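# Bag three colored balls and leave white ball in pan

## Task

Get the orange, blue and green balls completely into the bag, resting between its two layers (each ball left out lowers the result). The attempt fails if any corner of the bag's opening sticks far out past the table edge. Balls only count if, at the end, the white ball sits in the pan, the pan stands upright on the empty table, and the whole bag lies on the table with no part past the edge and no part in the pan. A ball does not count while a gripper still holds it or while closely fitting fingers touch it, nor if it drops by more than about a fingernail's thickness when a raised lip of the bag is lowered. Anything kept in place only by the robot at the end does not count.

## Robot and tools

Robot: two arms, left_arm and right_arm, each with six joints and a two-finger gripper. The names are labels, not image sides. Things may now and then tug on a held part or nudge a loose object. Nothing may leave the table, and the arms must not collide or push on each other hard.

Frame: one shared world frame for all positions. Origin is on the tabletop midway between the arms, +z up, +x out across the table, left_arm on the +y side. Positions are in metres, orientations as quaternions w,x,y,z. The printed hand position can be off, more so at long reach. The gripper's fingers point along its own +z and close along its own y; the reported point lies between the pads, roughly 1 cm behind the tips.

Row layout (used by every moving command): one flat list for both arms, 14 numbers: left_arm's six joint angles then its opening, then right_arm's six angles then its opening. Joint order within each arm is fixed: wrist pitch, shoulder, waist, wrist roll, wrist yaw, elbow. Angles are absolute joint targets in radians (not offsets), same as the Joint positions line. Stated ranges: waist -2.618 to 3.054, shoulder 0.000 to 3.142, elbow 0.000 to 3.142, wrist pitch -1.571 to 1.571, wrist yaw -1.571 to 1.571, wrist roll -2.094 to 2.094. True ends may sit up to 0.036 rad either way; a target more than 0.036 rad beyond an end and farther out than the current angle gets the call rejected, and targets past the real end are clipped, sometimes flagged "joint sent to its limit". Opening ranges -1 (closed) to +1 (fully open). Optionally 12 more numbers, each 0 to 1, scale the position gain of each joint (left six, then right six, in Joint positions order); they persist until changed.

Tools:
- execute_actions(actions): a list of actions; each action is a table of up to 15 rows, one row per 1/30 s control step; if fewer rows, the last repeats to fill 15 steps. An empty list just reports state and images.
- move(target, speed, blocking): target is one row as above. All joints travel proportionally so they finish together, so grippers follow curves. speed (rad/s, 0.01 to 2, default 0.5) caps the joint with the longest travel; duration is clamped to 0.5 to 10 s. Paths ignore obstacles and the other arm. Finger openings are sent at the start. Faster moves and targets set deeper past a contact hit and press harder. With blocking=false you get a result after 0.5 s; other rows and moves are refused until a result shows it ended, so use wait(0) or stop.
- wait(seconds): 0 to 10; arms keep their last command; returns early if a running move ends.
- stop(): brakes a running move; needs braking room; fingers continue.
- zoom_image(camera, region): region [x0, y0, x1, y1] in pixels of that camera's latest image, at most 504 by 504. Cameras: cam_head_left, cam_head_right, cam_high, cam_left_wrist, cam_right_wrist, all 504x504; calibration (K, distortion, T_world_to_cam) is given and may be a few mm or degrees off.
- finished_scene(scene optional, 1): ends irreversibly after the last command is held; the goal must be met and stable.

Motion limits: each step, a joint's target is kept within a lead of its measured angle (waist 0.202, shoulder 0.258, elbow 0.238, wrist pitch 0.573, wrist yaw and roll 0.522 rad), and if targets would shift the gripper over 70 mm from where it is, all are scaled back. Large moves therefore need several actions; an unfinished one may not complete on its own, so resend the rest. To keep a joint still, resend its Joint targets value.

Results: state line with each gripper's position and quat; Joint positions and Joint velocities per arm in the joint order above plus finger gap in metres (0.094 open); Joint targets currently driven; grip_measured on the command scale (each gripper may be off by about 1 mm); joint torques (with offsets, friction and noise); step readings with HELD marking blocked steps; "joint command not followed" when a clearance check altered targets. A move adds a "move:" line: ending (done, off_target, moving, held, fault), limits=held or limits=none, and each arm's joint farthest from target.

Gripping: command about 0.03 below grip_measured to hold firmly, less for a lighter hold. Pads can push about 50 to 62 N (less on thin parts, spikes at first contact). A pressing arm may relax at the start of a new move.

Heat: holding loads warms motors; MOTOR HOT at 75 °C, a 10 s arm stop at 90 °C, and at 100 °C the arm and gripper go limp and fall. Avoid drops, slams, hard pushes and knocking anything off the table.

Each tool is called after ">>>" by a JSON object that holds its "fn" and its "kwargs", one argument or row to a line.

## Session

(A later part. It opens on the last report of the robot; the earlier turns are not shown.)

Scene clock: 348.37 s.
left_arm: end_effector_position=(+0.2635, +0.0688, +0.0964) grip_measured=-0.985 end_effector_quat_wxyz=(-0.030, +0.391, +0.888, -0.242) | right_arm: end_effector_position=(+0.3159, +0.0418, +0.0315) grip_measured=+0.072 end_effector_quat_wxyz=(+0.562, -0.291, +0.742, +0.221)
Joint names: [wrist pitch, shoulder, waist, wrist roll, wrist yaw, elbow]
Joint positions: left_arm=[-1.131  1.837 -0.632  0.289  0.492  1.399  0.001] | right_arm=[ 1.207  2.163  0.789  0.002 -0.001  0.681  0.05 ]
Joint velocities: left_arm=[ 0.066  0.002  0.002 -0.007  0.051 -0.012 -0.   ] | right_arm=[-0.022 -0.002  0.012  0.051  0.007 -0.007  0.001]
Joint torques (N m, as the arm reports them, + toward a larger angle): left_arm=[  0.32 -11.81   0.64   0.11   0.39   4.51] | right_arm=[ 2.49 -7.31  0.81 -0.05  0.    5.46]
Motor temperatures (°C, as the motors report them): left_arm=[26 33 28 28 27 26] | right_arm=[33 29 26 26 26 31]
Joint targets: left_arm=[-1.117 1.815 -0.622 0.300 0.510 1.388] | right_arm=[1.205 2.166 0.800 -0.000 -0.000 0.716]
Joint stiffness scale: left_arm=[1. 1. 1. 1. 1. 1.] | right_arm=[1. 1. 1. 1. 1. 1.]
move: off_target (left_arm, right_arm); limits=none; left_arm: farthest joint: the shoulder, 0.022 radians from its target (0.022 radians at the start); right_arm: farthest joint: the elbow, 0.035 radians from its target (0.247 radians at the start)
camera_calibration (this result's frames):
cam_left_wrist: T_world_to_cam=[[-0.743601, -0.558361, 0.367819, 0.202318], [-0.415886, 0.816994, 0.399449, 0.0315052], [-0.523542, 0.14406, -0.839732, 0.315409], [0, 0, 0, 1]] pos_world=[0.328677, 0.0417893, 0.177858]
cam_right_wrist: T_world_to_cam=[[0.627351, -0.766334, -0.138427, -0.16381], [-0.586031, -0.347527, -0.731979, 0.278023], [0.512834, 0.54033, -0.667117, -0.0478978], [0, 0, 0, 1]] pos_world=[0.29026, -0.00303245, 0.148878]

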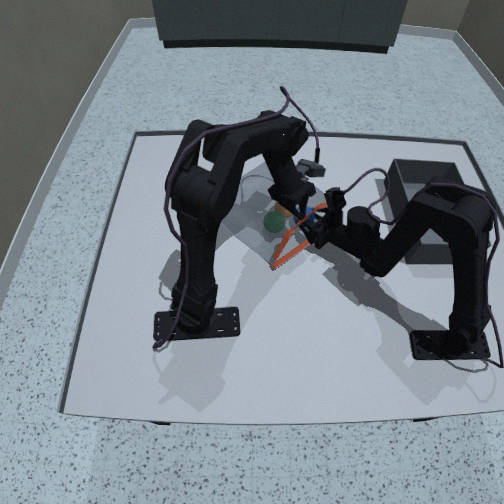

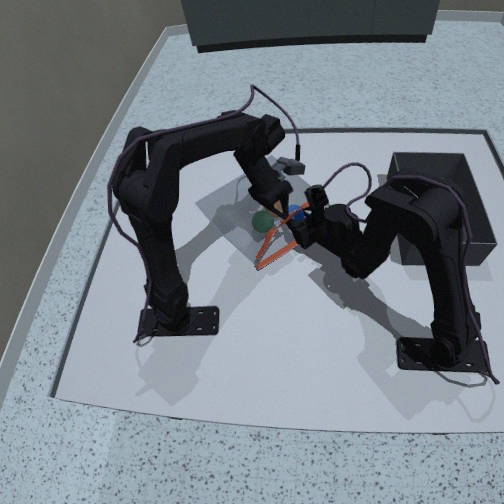

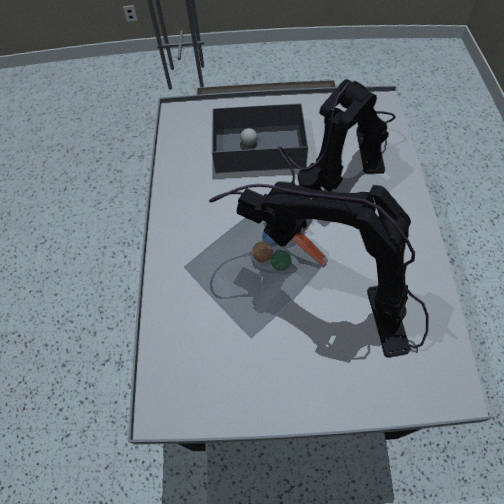

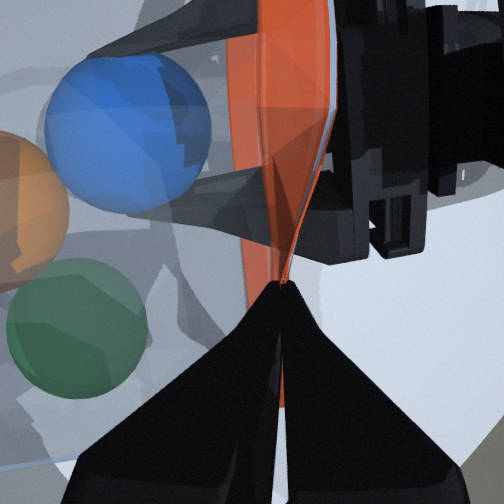

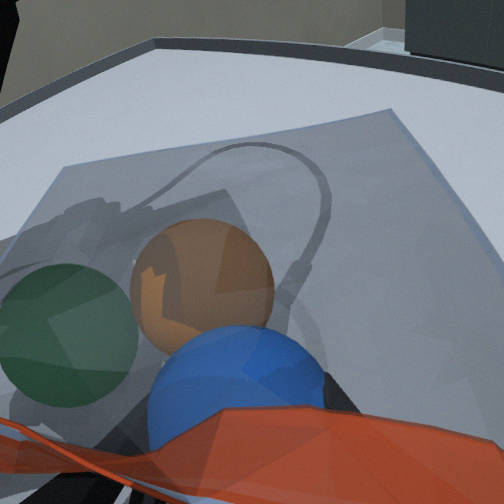

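>>> {"fn": "execute_actions", "kwargs": {
  "actions": [
    [[-1.117,1.815,-0.622,0.3,0.51,1.388,-1, 1.205,2.166,0.80,0,0,0.716,0.3]]
  ]
}}

>>> {"fn": "move", "kwargs": {
  "target": [-1.117,1.815,-0.622,0.3,0.51,1.388,-1, 1.365,2.07,0.80,0,0,0.46,0.3],
  "speed": 0.25
}}

>>> {"fn": "execute_actions", "kwargs": {
  "actions": [
    [[-1.117,1.815,-0.622,0.3,0.51,1.388,-1, 1.365,2.07,0.80,0,0,0.46,-0.6]]
  ]
}}

>>> {"fn": "move", "kwargs": {
  "target": [-1.117,1.815,-0.622,0.3,0.51,1.388,-1, 1.18,2.175,0.80,0,0,0.745,-0.6],
  "speed": 0.15
}}

>>> {"fn": "move", "kwargs": {
  "target": [-1.117,1.815,-0.622,0.3,0.51,1.388,-1, 1.385,1.88,0.80,0,0,0.27,-0.6],
  "speed": 0.4
}}

Scene clock: 355.23 s.
left_arm: end_effector_position=(+0.2635, +0.0686, +0.0965) grip_measured=-0.985 end_effector_quat_wxyz=(-0.029, +0.391, +0.888, -0.242) | right_arm: end_effector_position=(+0.3159, +0.0418, +0.0315) grip_measured=+0.297 end_effector_quat_wxyz=(+0.562, -0.291, +0.742, +0.221)
Joint names: [wrist pitch, shoulder, waist, wrist roll, wrist yaw, elbow]
Joint positions: left_arm=[-1.131  1.837 -0.632  0.289  0.493  1.399  0.001] | right_arm=[ 1.207  2.163  0.789  0.002 -0.001  0.681  0.061]
Joint velocities: left_arm=[ 0.007 -0.007 -0.007  0.007 -0.022 -0.022  0.   ] | right_arm=[ 0.051 -0.012 -0.007  0.007 -0.037 -0.007  0.001]
Joint torques (N m, as the arm reports them, + toward a larger angle): left_arm=[  0.32 -11.84   0.64   0.11   0.39   4.51] | right_arm=[ 2.48 -7.32  0.82 -0.05  0.    5.45]
Motor temperatures (°C, as the motors report them): left_arm=[26 33 28 28 27 26] | right_arm=[33 29 26 26 26 31]
Joint targets: left_arm=[-1.117 1.815 -0.622 0.300 0.510 1.388] | right_arm=[1.205 2.166 0.800 0.000 0.000 0.716]
Joint stiffness scale: left_arm=[1. 1. 1. 1. 1. 1.] | right_arm=[1. 1. 1. 1. 1. 1.]
Step readings (joint positions):
0: left_arm=[-1.131 1.837 -0.632 0.289 0.492 1.399] | right_arm=[1.207 2.163 0.789 0.002 -0.001 0.681]
1: left_arm=[-1.131 1.837 -0.632 0.289 0.492 1.399] | right_arm=[1.207 2.163 0.789 0.002 -0.001 0.681]
2: left_arm=[-1.131 1.837 -0.632 0.289 0.492 1.399] | right_arm=[1.207 2.163 0.789 0.002 -0.001 0.681]
4: left_arm=[-1.131 1.837 -0.632 0.289 0.492 1.399] | right_arm=[1.207 2.163 0.789 0.002 -0.001 0.681]
8: left_arm=[-1.131 1.837 -0.632 0.289 0.493 1.399] | right_arm=[1.207 2.163 0.789 0.002 -0.001 0.681]
15: Joint positions above
camera_calibration (this result's frames):
cam_left_wrist: T_world_to_cam=[[-0.743627, -0.557854, 0.368536, 0.202092], [-0.415911, 0.817543, 0.398298, 0.0317688], [-0.523486, 0.142907, -0.839964, 0.315641], [0, 0, 0, 1]] pos_world=[0.328728, 0.0416578, 0.177996]
cam_right_wrist: T_world_to_cam=[[0.627313, -0.76637, -0.138403, -0.163812], [-0.586235, -0.347717, -0.731725, 0.278004], [0.512647, 0.540157, -0.6674, -0.0478644], [0, 0, 0, 1]] pos_world=[0.290274, -0.00301956, 0.148805]

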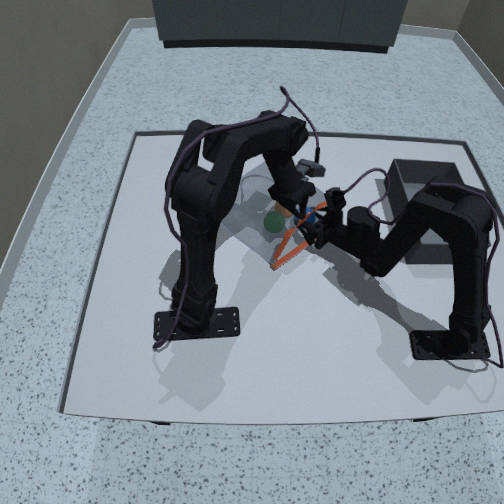

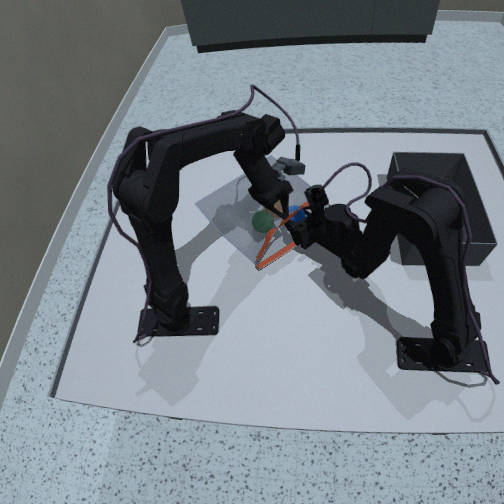

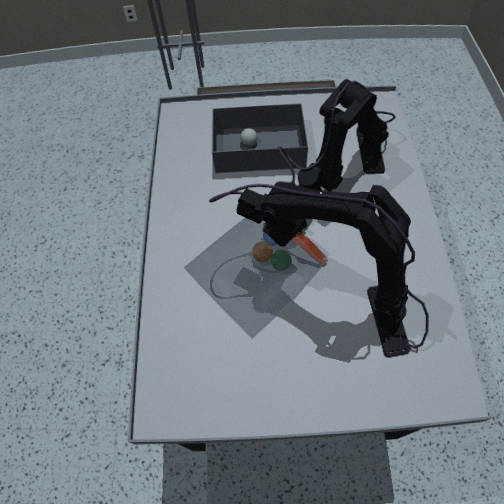

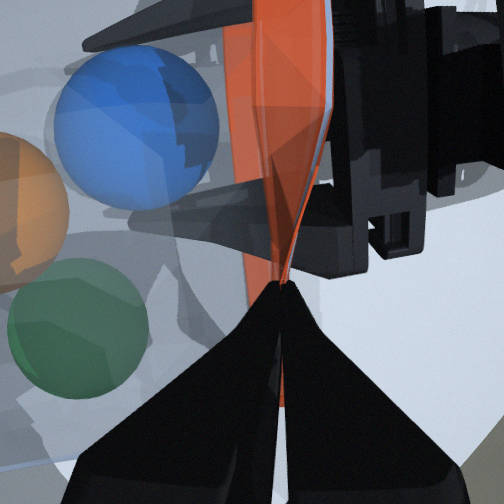

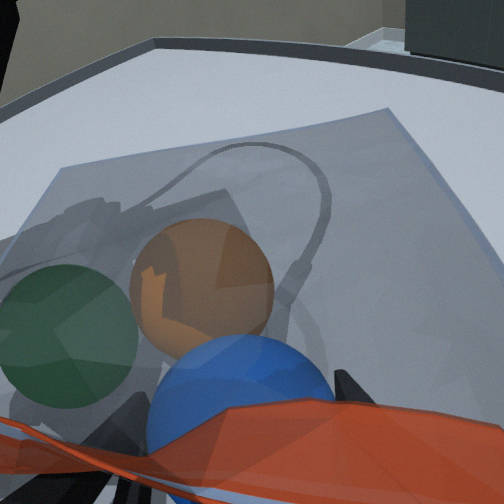

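Scene clock: 356.73 s.
left_arm: end_effector_position=(+0.2635, +0.0686, +0.0965) grip_measured=-0.985 end_effector_quat_wxyz=(-0.029, +0.391, +0.888, -0.242) | right_arm: end_effector_position=(+0.2820, +0.0104, +0.0357) grip_measured=+0.297 end_effector_quat_wxyz=(+0.566, -0.289, +0.739, +0.223)
Joint names: [wrist pitch, shoulder, waist, wrist roll, wrist yaw, elbow]
Joint positions: left_arm=[-1.131  1.837 -0.632  0.289  0.493  1.399  0.001] | right_arm=[ 1.347  2.092  0.789  0.002 -0.001  0.482  0.061]
Joint velocities: left_arm=[-0.022 -0.012 -0.002  0.037 -0.051 -0.007 -0.   ] | right_arm=[-0.11   0.002 -0.002  0.022 -0.022  0.002 -0.001]
Joint torques (N m, as the arm reports them, + toward a larger angle): left_arm=[  0.33 -11.83   0.65   0.12   0.4    4.5 ] | right_arm=[ 2.73 -8.11  0.81 -0.05  0.    1.26]
Motor temperatures (°C, as the motors report them): left_arm=[26 33 28 28 27 26] | right_arm=[33 29 26 26 26 31]
Joint targets: left_arm=[-1.117 1.815 -0.622 0.300 0.510 1.388] | right_arm=[1.365 2.070 0.800 -0.000 0.000 0.460]
Joint stiffness scale: left_arm=[1. 1. 1. 1. 1. 1.] | right_arm=[1. 1. 1. 1. 1. 1.]
move: off_target (left_arm, right_arm); limits=none; left_arm: farthest joint: the shoulder, 0.022 radians from its target (0.022 radians at the start); right_arm: farthest joint: the shoulder, 0.022 radians from its target (0.093 radians at the start)
camera_calibration (this result's frames):
cam_left_wrist: T_world_to_cam=[[-0.743627, -0.557854, 0.368536, 0.202092], [-0.415911, 0.817543, 0.398298, 0.0317688], [-0.523486, 0.142907, -0.839964, 0.315641], [0, 0, 0, 1]] pos_world=[0.328728, 0.0416578, 0.177996]
cam_right_wrist: T_world_to_cam=[[0.628516, -0.765255, -0.139115, -0.166359], [-0.579855, -0.341802, -0.739553, 0.248777], [0.518397, 0.545487, -0.658565, -0.0126555], [0, 0, 0, 1]] pos_world=[0.255374, -0.0353712, 0.152506]

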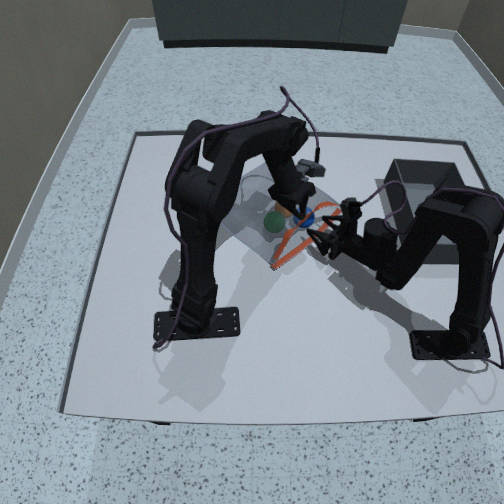

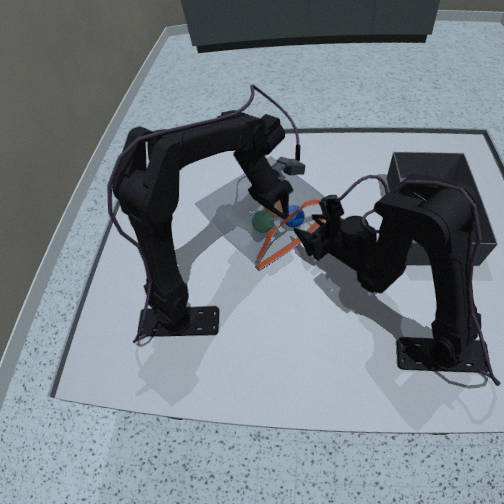

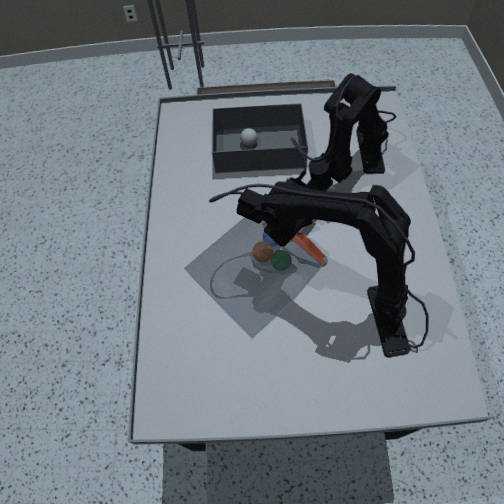

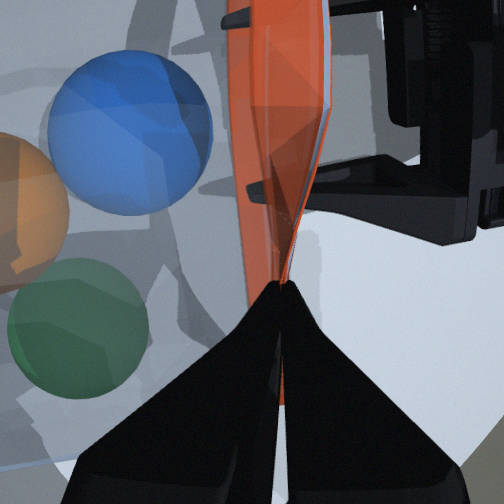

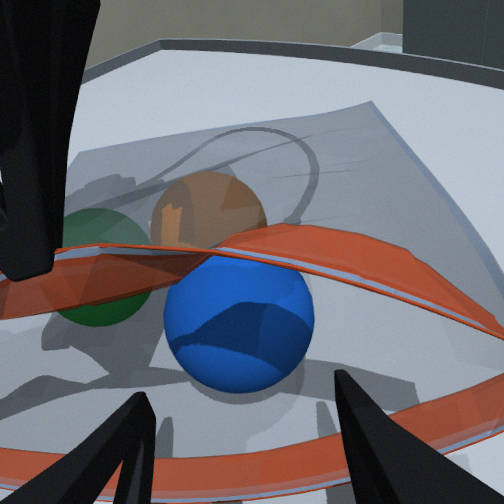

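Scene clock: 357.23 s.
left_arm: end_effector_position=(+0.2635, +0.0686, +0.0965) grip_measured=-0.985 end_effector_quat_wxyz=(-0.029, +0.391, +0.888, -0.242) | right_arm: end_effector_position=(+0.2820, +0.0104, +0.0358) grip_measured=-0.597 end_effector_quat_wxyz=(+0.566, -0.289, +0.739, +0.223)
Joint names: [wrist pitch, shoulder, waist, wrist roll, wrist yaw, elbow]
Joint positions: left_arm=[-1.131  1.837 -0.632  0.289  0.493  1.399  0.001] | right_arm=[ 1.347  2.092  0.789  0.002 -0.001  0.482  0.019]
Joint velocities: left_arm=[ 0.007  0.002 -0.002 -0.037 -0.007  0.002 -0.   ] | right_arm=[ 0.066 -0.037 -0.017  0.022  0.007  0.012 -0.001]
Joint torques (N m, as the arm reports them, + toward a larger angle): left_arm=[  0.32 -11.82   0.67   0.11   0.39   4.52] | right_arm=[ 2.71 -8.09  0.82 -0.05 -0.01  1.27]
Motor temperatures (°C, as the motors report them): left_arm=[26 33 28 28 27 26] | right_arm=[33 29 26 26 26 30]
Joint targets: left_arm=[-1.117 1.815 -0.622 0.300 0.510 1.388] | right_arm=[1.365 2.070 0.800 0.000 0.000 0.460]
Joint stiffness scale: left_arm=[1. 1. 1. 1. 1. 1.] | right_arm=[1. 1. 1. 1. 1. 1.]
Step readings (joint positions):
0: left_arm=[-1.131 1.837 -0.632 0.289 0.493 1.399] | right_arm=[1.347 2.092 0.789 0.002 -0.001 0.482]
1: left_arm=[-1.131 1.837 -0.632 0.289 0.493 1.399] | right_arm=[1.347 2.092 0.789 0.002 -0.001 0.482]
2: left_arm=[-1.131 1.837 -0.632 0.289 0.493 1.399] | right_arm=[1.347 2.092 0.789 0.002 -0.001 0.482]
4: left_arm=[-1.131 1.837 -0.632 0.289 0.493 1.399] | right_arm=[1.347 2.092 0.789 0.002 -0.001 0.482]
8: left_arm=[-1.131 1.837 -0.632 0.289 0.493 1.399] | right_arm=[1.347 2.092 0.789 0.002 -0.001 0.482]
15: Joint positions above
camera_calibration (this result's frames):
cam_left_wrist: T_world_to_cam=[[-0.743627, -0.557854, 0.368536, 0.202092], [-0.415911, 0.817543, 0.398298, 0.0317688], [-0.523486, 0.142907, -0.839964, 0.315641], [0, 0, 0, 1]] pos_world=[0.328728, 0.0416578, 0.177996]
cam_right_wrist: T_world_to_cam=[[0.628555, -0.765219, -0.139137, -0.166355], [-0.579648, -0.341611, -0.739804, 0.248809], [0.518581, 0.545658, -0.658279, -0.0126778], [0, 0, 0, 1]] pos_world=[0.25536, -0.0353847, 0.152578]

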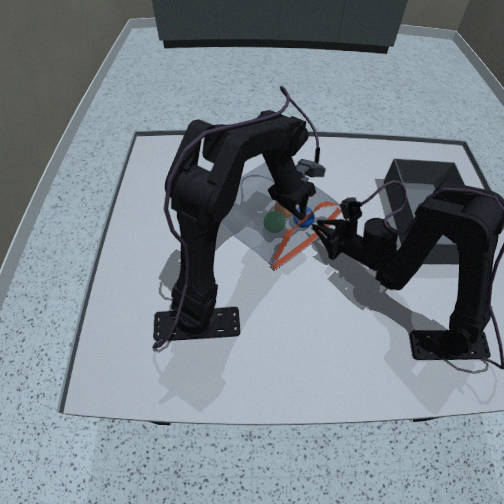

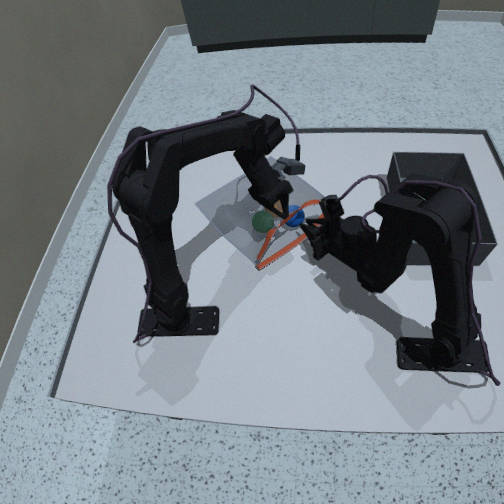

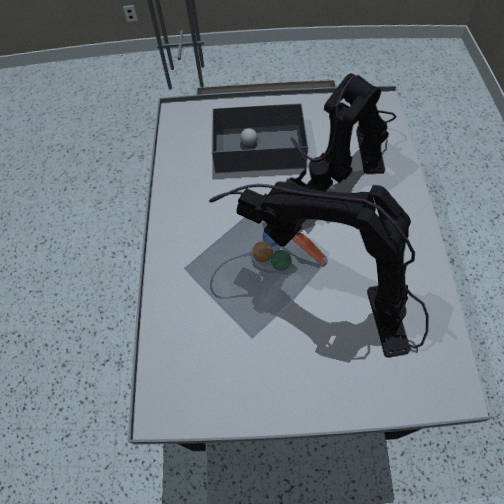

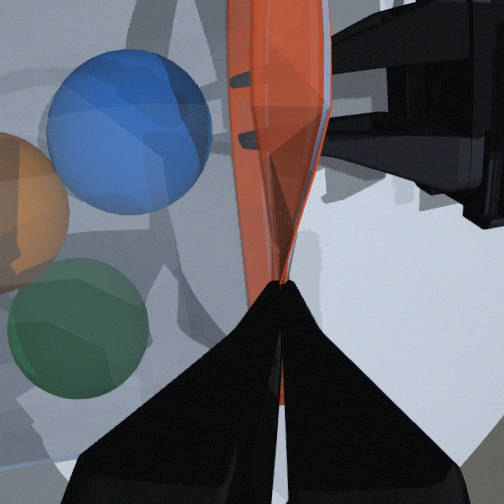

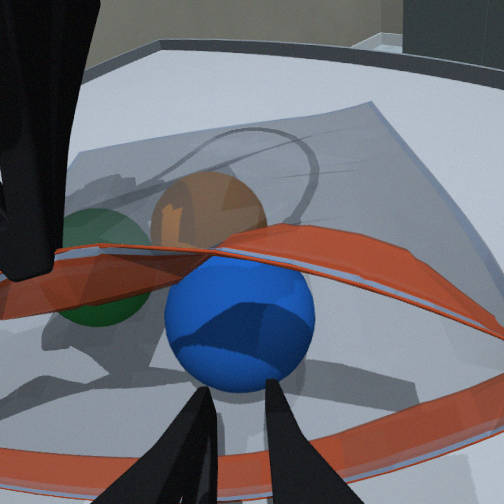

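Scene clock: 359.43 s.
left_arm: end_effector_position=(+0.2635, +0.0685, +0.0965) grip_measured=-0.985 end_effector_quat_wxyz=(-0.029, +0.391, +0.888, -0.242) | right_arm: end_effector_position=(+0.3206, +0.0461, +0.0311) grip_measured=-0.597 end_effector_quat_wxyz=(+0.561, -0.291, +0.743, +0.221)
Joint names: [wrist pitch, shoulder, waist, wrist roll, wrist yaw, elbow]
Joint positions: left_arm=[-1.131  1.837 -0.632  0.289  0.493  1.399  0.001] | right_arm=[ 1.185  2.172  0.789  0.002 -0.001  0.71   0.019]
Joint velocities: left_arm=[-0.007 -0.002  0.017  0.007 -0.007 -0.002  0.   ] | right_arm=[-0.022  0.017 -0.022 -0.081 -0.051 -0.012 -0.   ]
Joint torques (N m, as the arm reports them, + toward a larger angle): left_arm=[  0.32 -11.8    0.68   0.11   0.39   4.53] | right_arm=[ 2.44 -7.48  0.81 -0.05  0.    5.56]
Motor temperatures (°C, as the motors report them): left_arm=[26 33 28 28 27 26] | right_arm=[34 29 26 26 26 31]
Joint targets: left_arm=[-1.117 1.815 -0.622 0.300 0.510 1.388] | right_arm=[1.180 2.175 0.800 0.000 0.000 0.745]
Joint stiffness scale: left_arm=[1. 1. 1. 1. 1. 1.] | right_arm=[1. 1. 1. 1. 1. 1.]
move: off_target (left_arm, right_arm); limits=none; left_arm: farthest joint: the shoulder, 0.022 radians from its target (0.022 radians at the start); right_arm: farthest joint: the elbow, 0.035 radians from its target (0.263 radians at the start)
camera_calibration (this result's frames):
cam_left_wrist: T_world_to_cam=[[-0.743555, -0.557733, 0.368864, 0.201969], [-0.415832, 0.817674, 0.398112, 0.0317735], [-0.52365, 0.142632, -0.839909, 0.315716], [0, 0, 0, 1]] pos_world=[0.328713, 0.0416331, 0.178024]
cam_right_wrist: T_world_to_cam=[[0.627042, -0.766621, -0.13824, -0.163376], [-0.587667, -0.349043, -0.729943, 0.282495], [0.511338, 0.538944, -0.669382, -0.0523623], [0, 0, 0, 1]] pos_world=[0.295231, 0.00157585, 0.14857]

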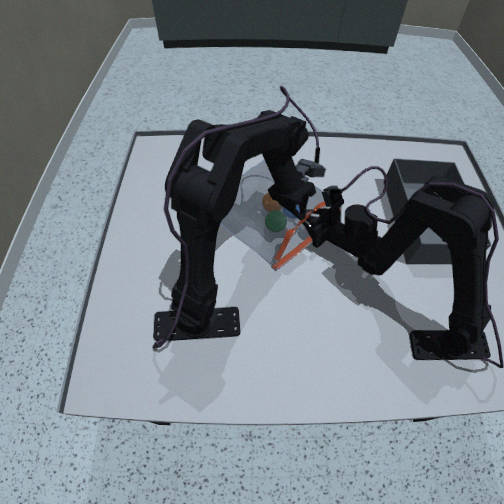

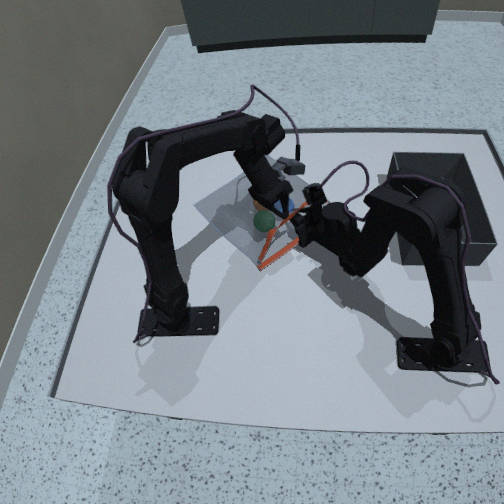

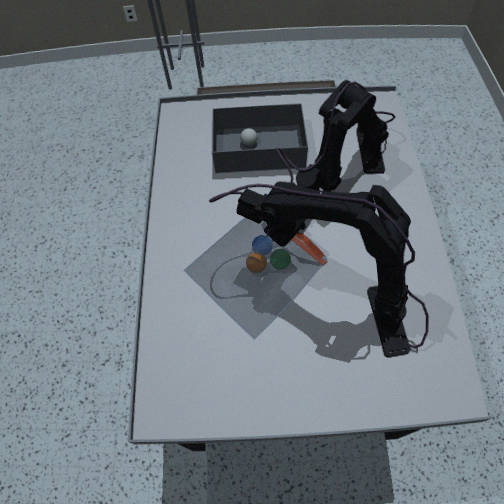

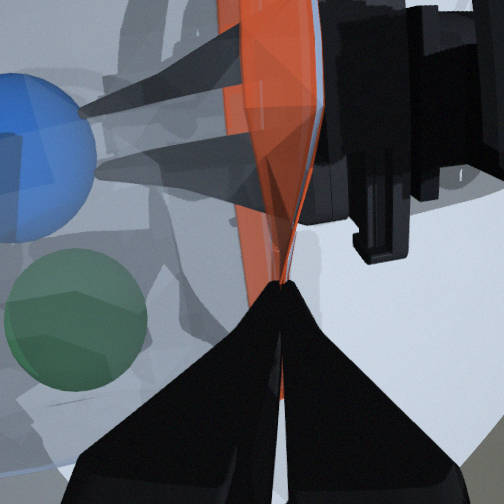

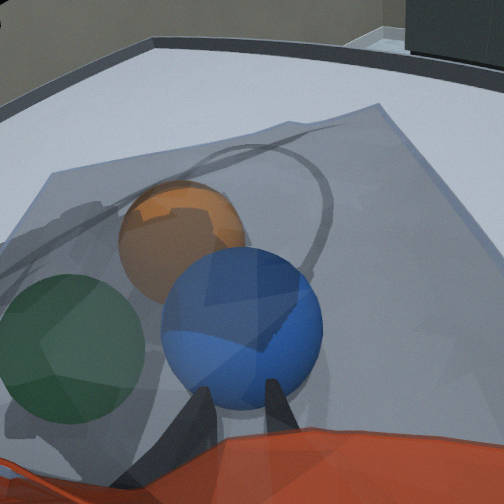

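Scene clock: 361.13 s.
left_arm: end_effector_position=(+0.2635, +0.0685, +0.0965) grip_measured=-0.985 end_effector_quat_wxyz=(-0.030, +0.391, +0.888, -0.243) | right_arm: end_effector_position=(+0.2493, -0.0199, +0.0617) grip_measured=-0.597 end_effector_quat_wxyz=(+0.574, -0.287, +0.733, +0.226)
Joint names: [wrist pitch, shoulder, waist, wrist roll, wrist yaw, elbow]
Joint positions: left_arm=[-1.131  1.837 -0.632  0.289  0.494  1.399  0.001] | right_arm=[ 1.367  1.9    0.789  0.002 -0.001  0.292  0.019]
Joint velocities: left_arm=[-0.037  0.002 -0.002 -0.022 -0.051 -0.027  0.   ] | right_arm=[-0.037 -0.012  0.002  0.037 -0.022  0.002  0.   ]
Joint torques (N m, as the arm reports them, + toward a larger angle): left_arm=[  0.33 -11.84   0.67   0.11   0.38   4.52] | right_arm=[ 2.69 -6.58  0.81 -0.05 -0.01  1.34]
Motor temperatures (°C, as the motors report them): left_arm=[26 33 28 28 27 26] | right_arm=[34 29 26 26 26 30]
Joint targets: left_arm=[-1.117 1.815 -0.622 0.300 0.510 1.388] | right_arm=[1.385 1.880 0.800 -0.000 -0.000 0.270]
Joint stiffness scale: left_arm=[1. 1. 1. 1. 1. 1.] | right_arm=[1. 1. 1. 1. 1. 1.]
move: off_target (left_arm, right_arm); limits=none; left_arm: farthest joint: the shoulder, 0.022 radians from its target (0.022 radians at the start); right_arm: farthest joint: the elbow, 0.022 radians from its target (0.440 radians at the start)
camera_calibration (this result's frames):
cam_left_wrist: T_world_to_cam=[[-0.743483, -0.557611, 0.369192, 0.201847], [-0.415754, 0.817804, 0.397926, 0.0317781], [-0.523815, 0.142358, -0.839853, 0.315791], [0, 0, 0, 1]] pos_world=[0.328698, 0.0416084, 0.178053]
cam_right_wrist: T_world_to_cam=[[0.630666, -0.763262, -0.140328, -0.165805], [-0.568371, -0.331156, -0.753187, 0.236926], [0.528408, 0.554768, -0.642664, 0.0345662], [0, 0, 0, 1]] pos_world=[0.220964, -0.0672693, 0.177397]

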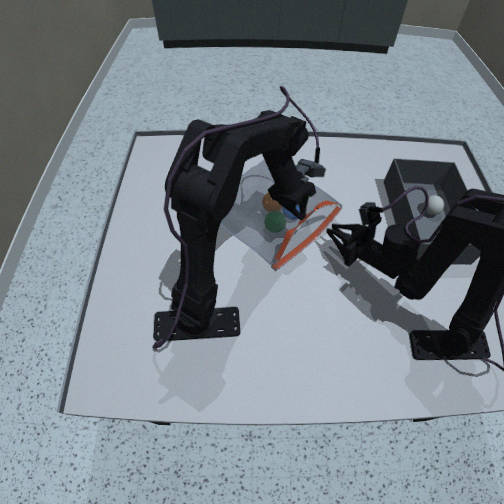

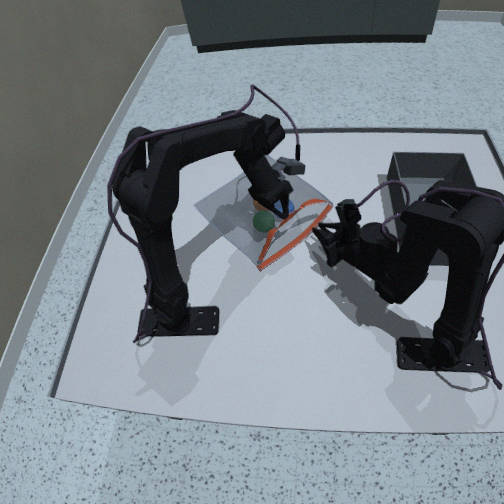

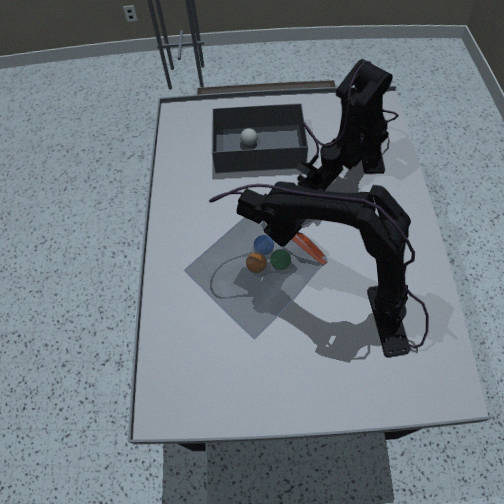

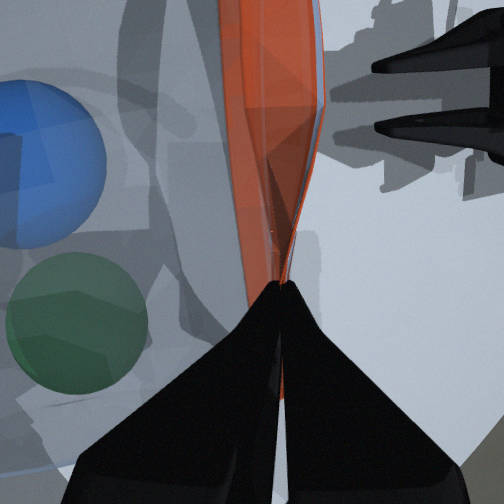

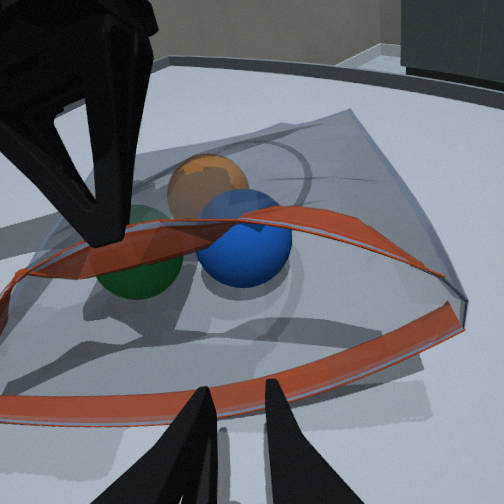

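>>> {"fn": "move", "kwargs": {
  "target": [-1.0,1.815,-0.67,0.3,0.51,1.27,-1, 0.6,1.2,0.6,0,0,0.3,-0.6],
  "speed": 0.5
}}

>>> {"fn": "execute_actions", "kwargs": {
  "actions": [
    [[-1.0,1.815,-0.67,0.3,0.51,1.27,-0.7, 0.6,1.2,0.6,0,0,0.3,-0.6]]
  ]
}}

>>> {"fn": "move", "kwargs": {
  "target": [-1.3,1.5,-0.5,0.3,0.4,1.45,-0.7, 0.6,1.2,0.6,0,0,0.3,-0.6],
  "speed": 0.4
}}

>>> {"fn": "zoom_image", "kwargs": {
  "camera": "cam_head_right",
  "region": [180, 150, 360, 290]
}}

Scene clock: 368.53 s.
left_arm: end_effector_position=(+0.2503, +0.0666, +0.0678) grip_measured=-0.985 end_effector_quat_wxyz=(-0.034, +0.402, +0.883, -0.242) | right_arm: end_effector_position=(+0.2606, -0.0955, +0.1278) grip_measured=-0.597 end_effector_quat_wxyz=(+0.561, -0.228, +0.779, +0.166)
Joint names: [wrist pitch, shoulder, waist, wrist roll, wrist yaw, elbow]
Joint positions: left_arm=[-1.015  1.837 -0.658  0.289  0.494  1.281  0.001] | right_arm=[ 0.604  1.218  0.612  0.002 -0.001  0.292  0.019]
Joint velocities: left_arm=[-0.081 -0.017 -0.012 -0.022  0.051 -0.002 -0.   ] | right_arm=[ 0.007 -0.002 -0.002  0.037  0.022  0.002  0.001]
Joint torques (N m, as the arm reports them, + toward a larger angle): left_arm=[  0.34 -11.67  -0.78   0.11   0.38   4.44] | right_arm=[ 2.43 -3.82 -0.81 -0.05 -0.01  5.8 ]
Motor temperatures (°C, as the motors report them): left_arm=[26 33 28 28 27 26] | right_arm=[34 29 26 26 26 30]
Joint targets: left_arm=[-1.000 1.815 -0.670 0.300 0.510 1.270] | right_arm=[0.600 1.200 0.600 -0.000 -0.000 0.300]
Joint stiffness scale: left_arm=[1. 1. 1. 1. 1. 1.] | right_arm=[1. 1. 1. 1. 1. 1.]
move: off_target (left_arm); limits=none; left_arm: farthest joint: the shoulder, 0.022 radians from its target (0.022 radians at the start); right_arm: farthest joint: the shoulder, 0.018 radians from its target (0.700 radians at the start)
camera_calibration (this result's frames):
cam_left_wrist: T_world_to_cam=[[-0.756776, -0.538882, 0.369996, 0.203648], [-0.393947, 0.827674, 0.399702, 0.0330618], [-0.521628, 0.156726, -0.838654, 0.283449], [0, 0, 0, 1]] pos_world=[0.314996, 0.0379537, 0.149152]
cam_right_wrist: T_world_to_cam=[[0.477779, -0.867988, -0.135367, -0.1921], [-0.666598, -0.257851, -0.699399, 0.293805], [0.572166, 0.424394, -0.701795, 0.0967311], [0, 0, 0, 1]] pos_world=[0.232285, -0.132035, 0.247368]

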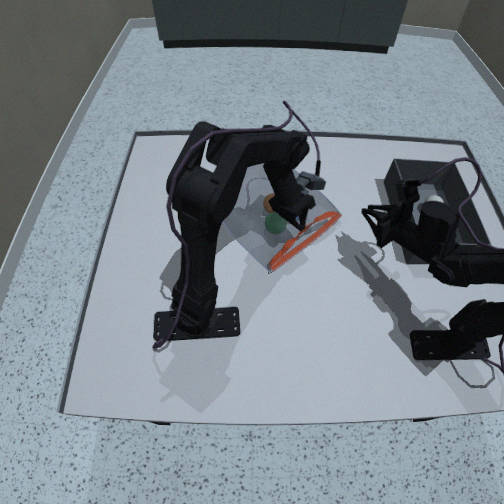

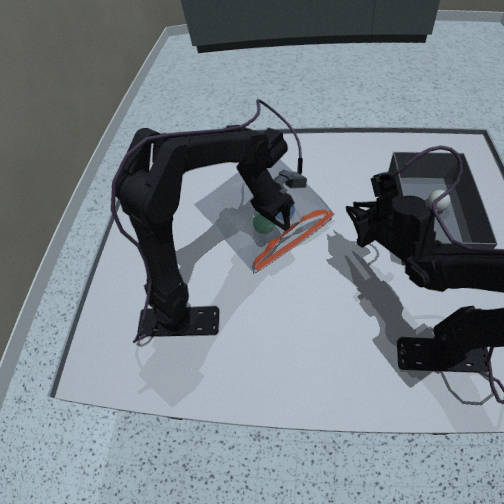

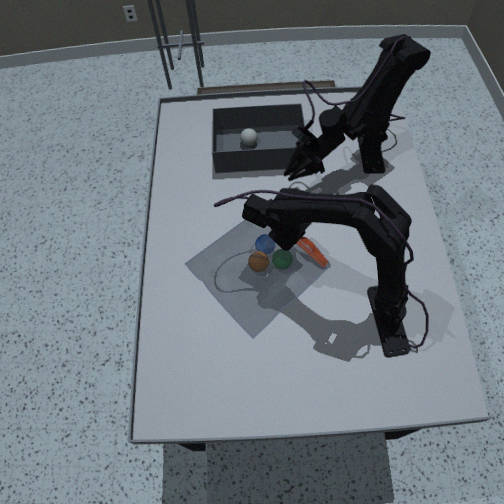

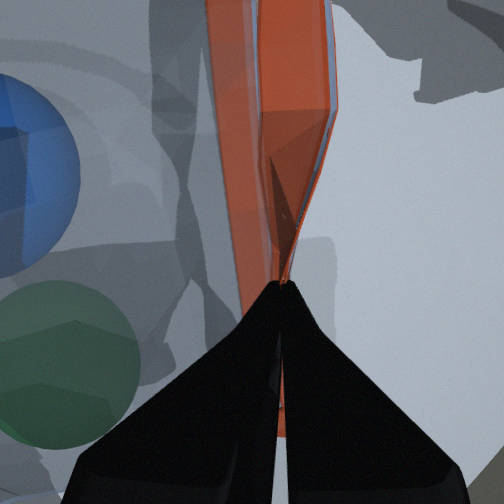

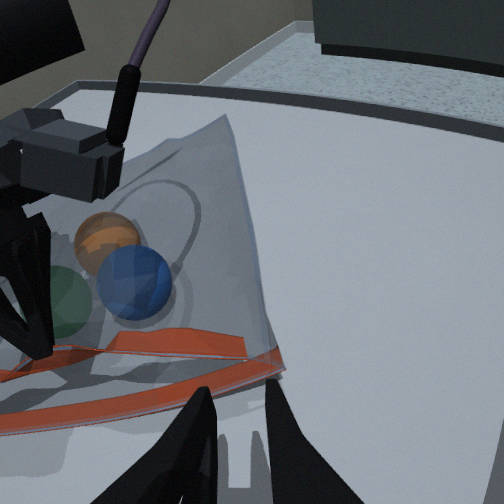

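Scene clock: 369.03 s.
left_arm: end_effector_position=(+0.2503, +0.0665, +0.0678) grip_measured=-0.703 end_effector_quat_wxyz=(-0.034, +0.402, +0.883, -0.242) | right_arm: end_effector_position=(+0.2606, -0.0955, +0.1277) grip_measured=-0.597 end_effector_quat_wxyz=(+0.560, -0.228, +0.779, +0.166)
Joint names: [wrist pitch, shoulder, waist, wrist roll, wrist yaw, elbow]
Joint positions: left_arm=[-1.015  1.837 -0.658  0.289  0.494  1.281  0.014] | right_arm=[ 0.604  1.218  0.612  0.002 -0.001  0.292  0.019]
Joint velocities: left_arm=[ 0.051 -0.007 -0.012  0.007 -0.037 -0.017  0.   ] | right_arm=[-0.051 -0.002 -0.012  0.037  0.007  0.002 -0.   ]
Joint torques (N m, as the arm reports them, + toward a larger angle): left_arm=[  0.33 -11.69  -0.78   0.11   0.38   4.41] | right_arm=[ 2.45 -3.79 -0.81 -0.05 -0.01  5.81]
Motor temperatures (°C, as the motors report them): left_arm=[26 33 28 28 27 26] | right_arm=[34 29 26 26 26 30]
Joint targets: left_arm=[-1.000 1.815 -0.670 0.300 0.510 1.270] | right_arm=[0.600 1.200 0.600 0.000 0.000 0.300]
Joint stiffness scale: left_arm=[1. 1. 1. 1. 1. 1.] | right_arm=[1. 1. 1. 1. 1. 1.]
Step readings (joint positions):
0: left_arm=[-1.015 1.837 -0.658 0.289 0.494 1.281] | right_arm=[0.604 1.218 0.612 0.002 -0.001 0.292]
1: left_arm=[-1.015 1.837 -0.658 0.289 0.494 1.281] | right_arm=[0.604 1.218 0.612 0.002 -0.001 0.292]
2: left_arm=[-1.015 1.837 -0.658 0.289 0.494 1.281] | right_arm=[0.604 1.218 0.612 0.002 -0.001 0.292]
4: left_arm=[-1.015 1.837 -0.658 0.289 0.494 1.281] | right_arm=[0.604 1.218 0.612 0.002 -0.001 0.292]
8: left_arm=[-1.015 1.837 -0.658 0.289 0.494 1.281] | right_arm=[0.604 1.218 0.612 0.002 -0.001 0.292]
15: Joint positions above
camera_calibration (this result's frames):
cam_left_wrist: T_world_to_cam=[[-0.756625, -0.538643, 0.370652, 0.203423], [-0.393784, 0.827931, 0.39933, 0.0330619], [-0.521971, 0.156186, -0.838542, 0.2836], [0, 0, 0, 1]] pos_world=[0.314965, 0.037905, 0.149209]
cam_right_wrist: T_world_to_cam=[[0.477736, -0.868016, -0.135341, -0.192109], [-0.666823, -0.257995, -0.699132, 0.293731], [0.57194, 0.424249, -0.702066, 0.0967689], [0, 0, 0, 1]] pos_world=[0.232298, -0.132026, 0.247295]

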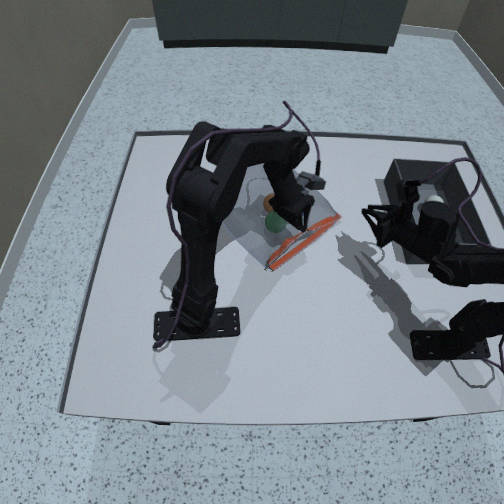

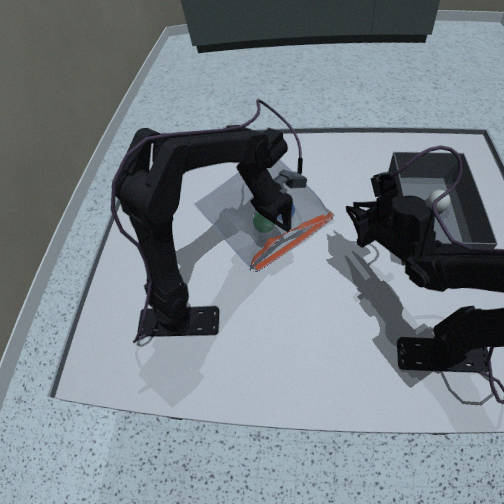

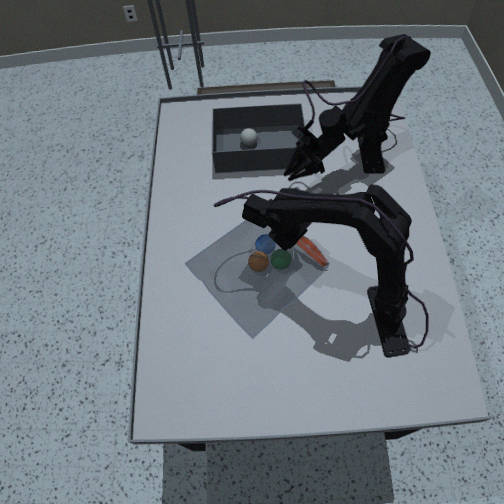

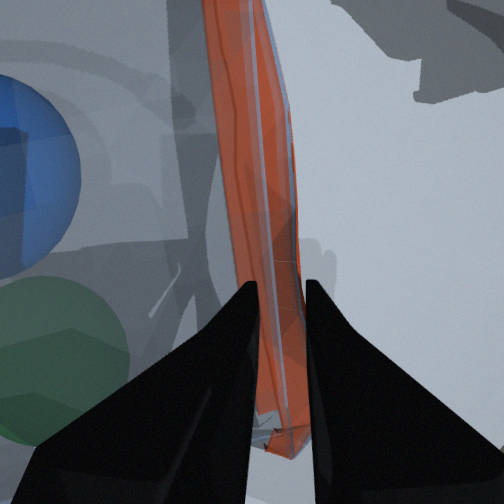

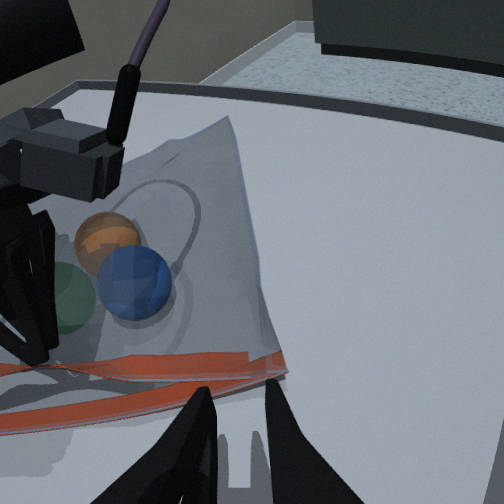

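Scene clock: 370.57 s.
left_arm: end_effector_position=(+0.2650, +0.1288, +0.1939) grip_measured=-0.703 end_effector_quat_wxyz=(+0.091, +0.357, +0.907, -0.203) | right_arm: end_effector_position=(+0.2606, -0.0955, +0.1277) grip_measured=-0.597 end_effector_quat_wxyz=(+0.560, -0.228, +0.779, +0.166)
Joint names: [wrist pitch, shoulder, waist, wrist roll, wrist yaw, elbow]
Joint positions: left_arm=[-1.282  1.508 -0.51   0.289  0.399  1.431  0.014] | right_arm=[ 0.604  1.218  0.612  0.002 -0.001  0.292  0.019]
Joint velocities: left_arm=[ 0.007 -0.002 -0.007 -0.007  0.037  0.007  0.   ] | right_arm=[ 0.022 -0.002  0.022  0.007 -0.095 -0.002  0.001]
Joint torques (N m, as the arm reports them, + toward a larger angle): left_arm=[ 0.4  -7.49  0.62  0.11  0.22  7.1 ] | right_arm=[ 2.45 -3.81 -0.82 -0.05  0.    5.8 ]
Motor temperatures (°C, as the motors report them): left_arm=[26 33 28 28 27 27] | right_arm=[34 29 26 26 26 30]
Joint targets: left_arm=[-1.300 1.500 -0.500 0.300 0.400 1.450] | right_arm=[0.600 1.200 0.600 -0.000 -0.000 0.300]
Joint stiffness scale: left_arm=[1. 1. 1. 1. 1. 1.] | right_arm=[1. 1. 1. 1. 1. 1.]
move: done; limits=none; left_arm: farthest joint: the elbow, 0.019 radians from its target (0.169 radians at the start); right_arm: farthest joint: the shoulder, 0.018 radians from its target (0.018 radians at the start)
camera_calibration (this result's frames):
cam_left_wrist: T_world_to_cam=[[-0.729713, -0.651729, 0.206806, 0.240628], [-0.597426, 0.754831, 0.270763, 0.0252763], [-0.332567, 0.074028, -0.94017, 0.367334], [0, 0, 0, 1]] pos_world=[0.312853, 0.110552, 0.288749]
cam_right_wrist: T_world_to_cam=[[0.477736, -0.868016, -0.135341, -0.192109], [-0.666823, -0.257995, -0.699132, 0.293731], [0.57194, 0.424249, -0.702066, 0.0967689], [0, 0, 0, 1]] pos_world=[0.232298, -0.132026, 0.247295]

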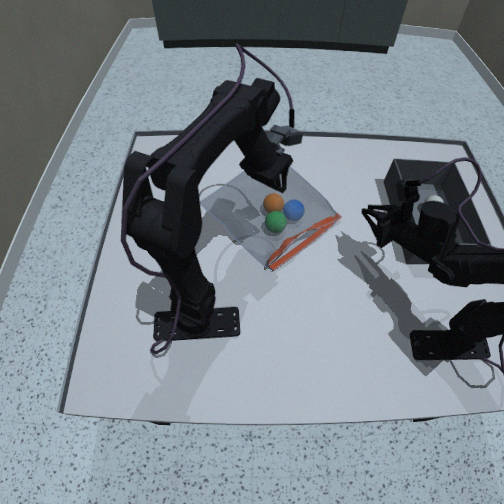

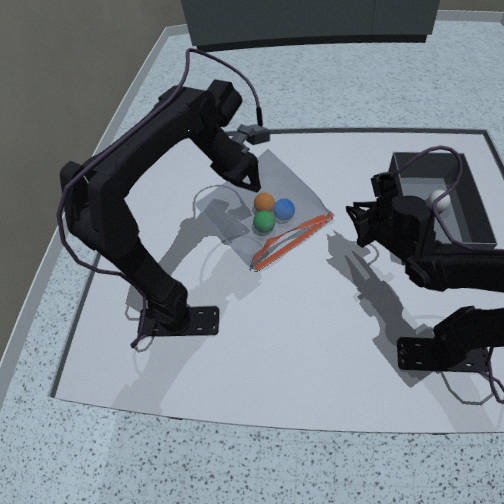

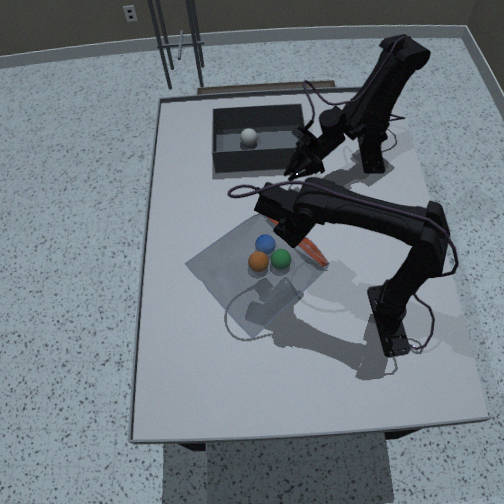

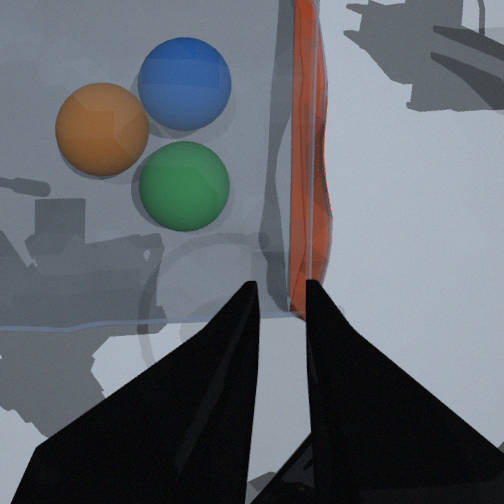

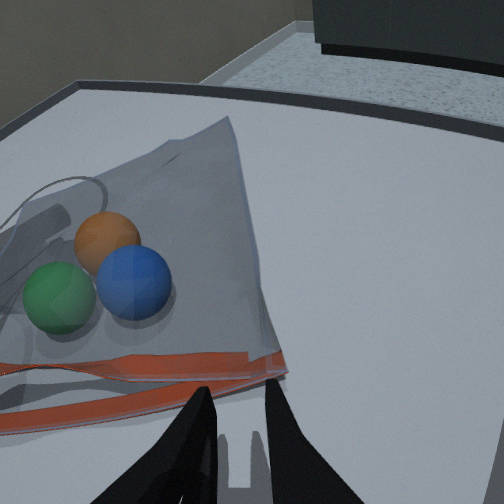

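Region (180, 150, 360, 290) of cam_head_right's 504x504 image, scaled by 2.800, with more detail than that image has.

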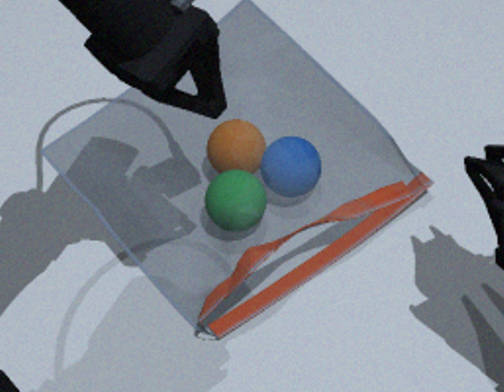

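>>> {"fn": "finished_scene", "kwargs": {

}}

The scene is finished: the task was done.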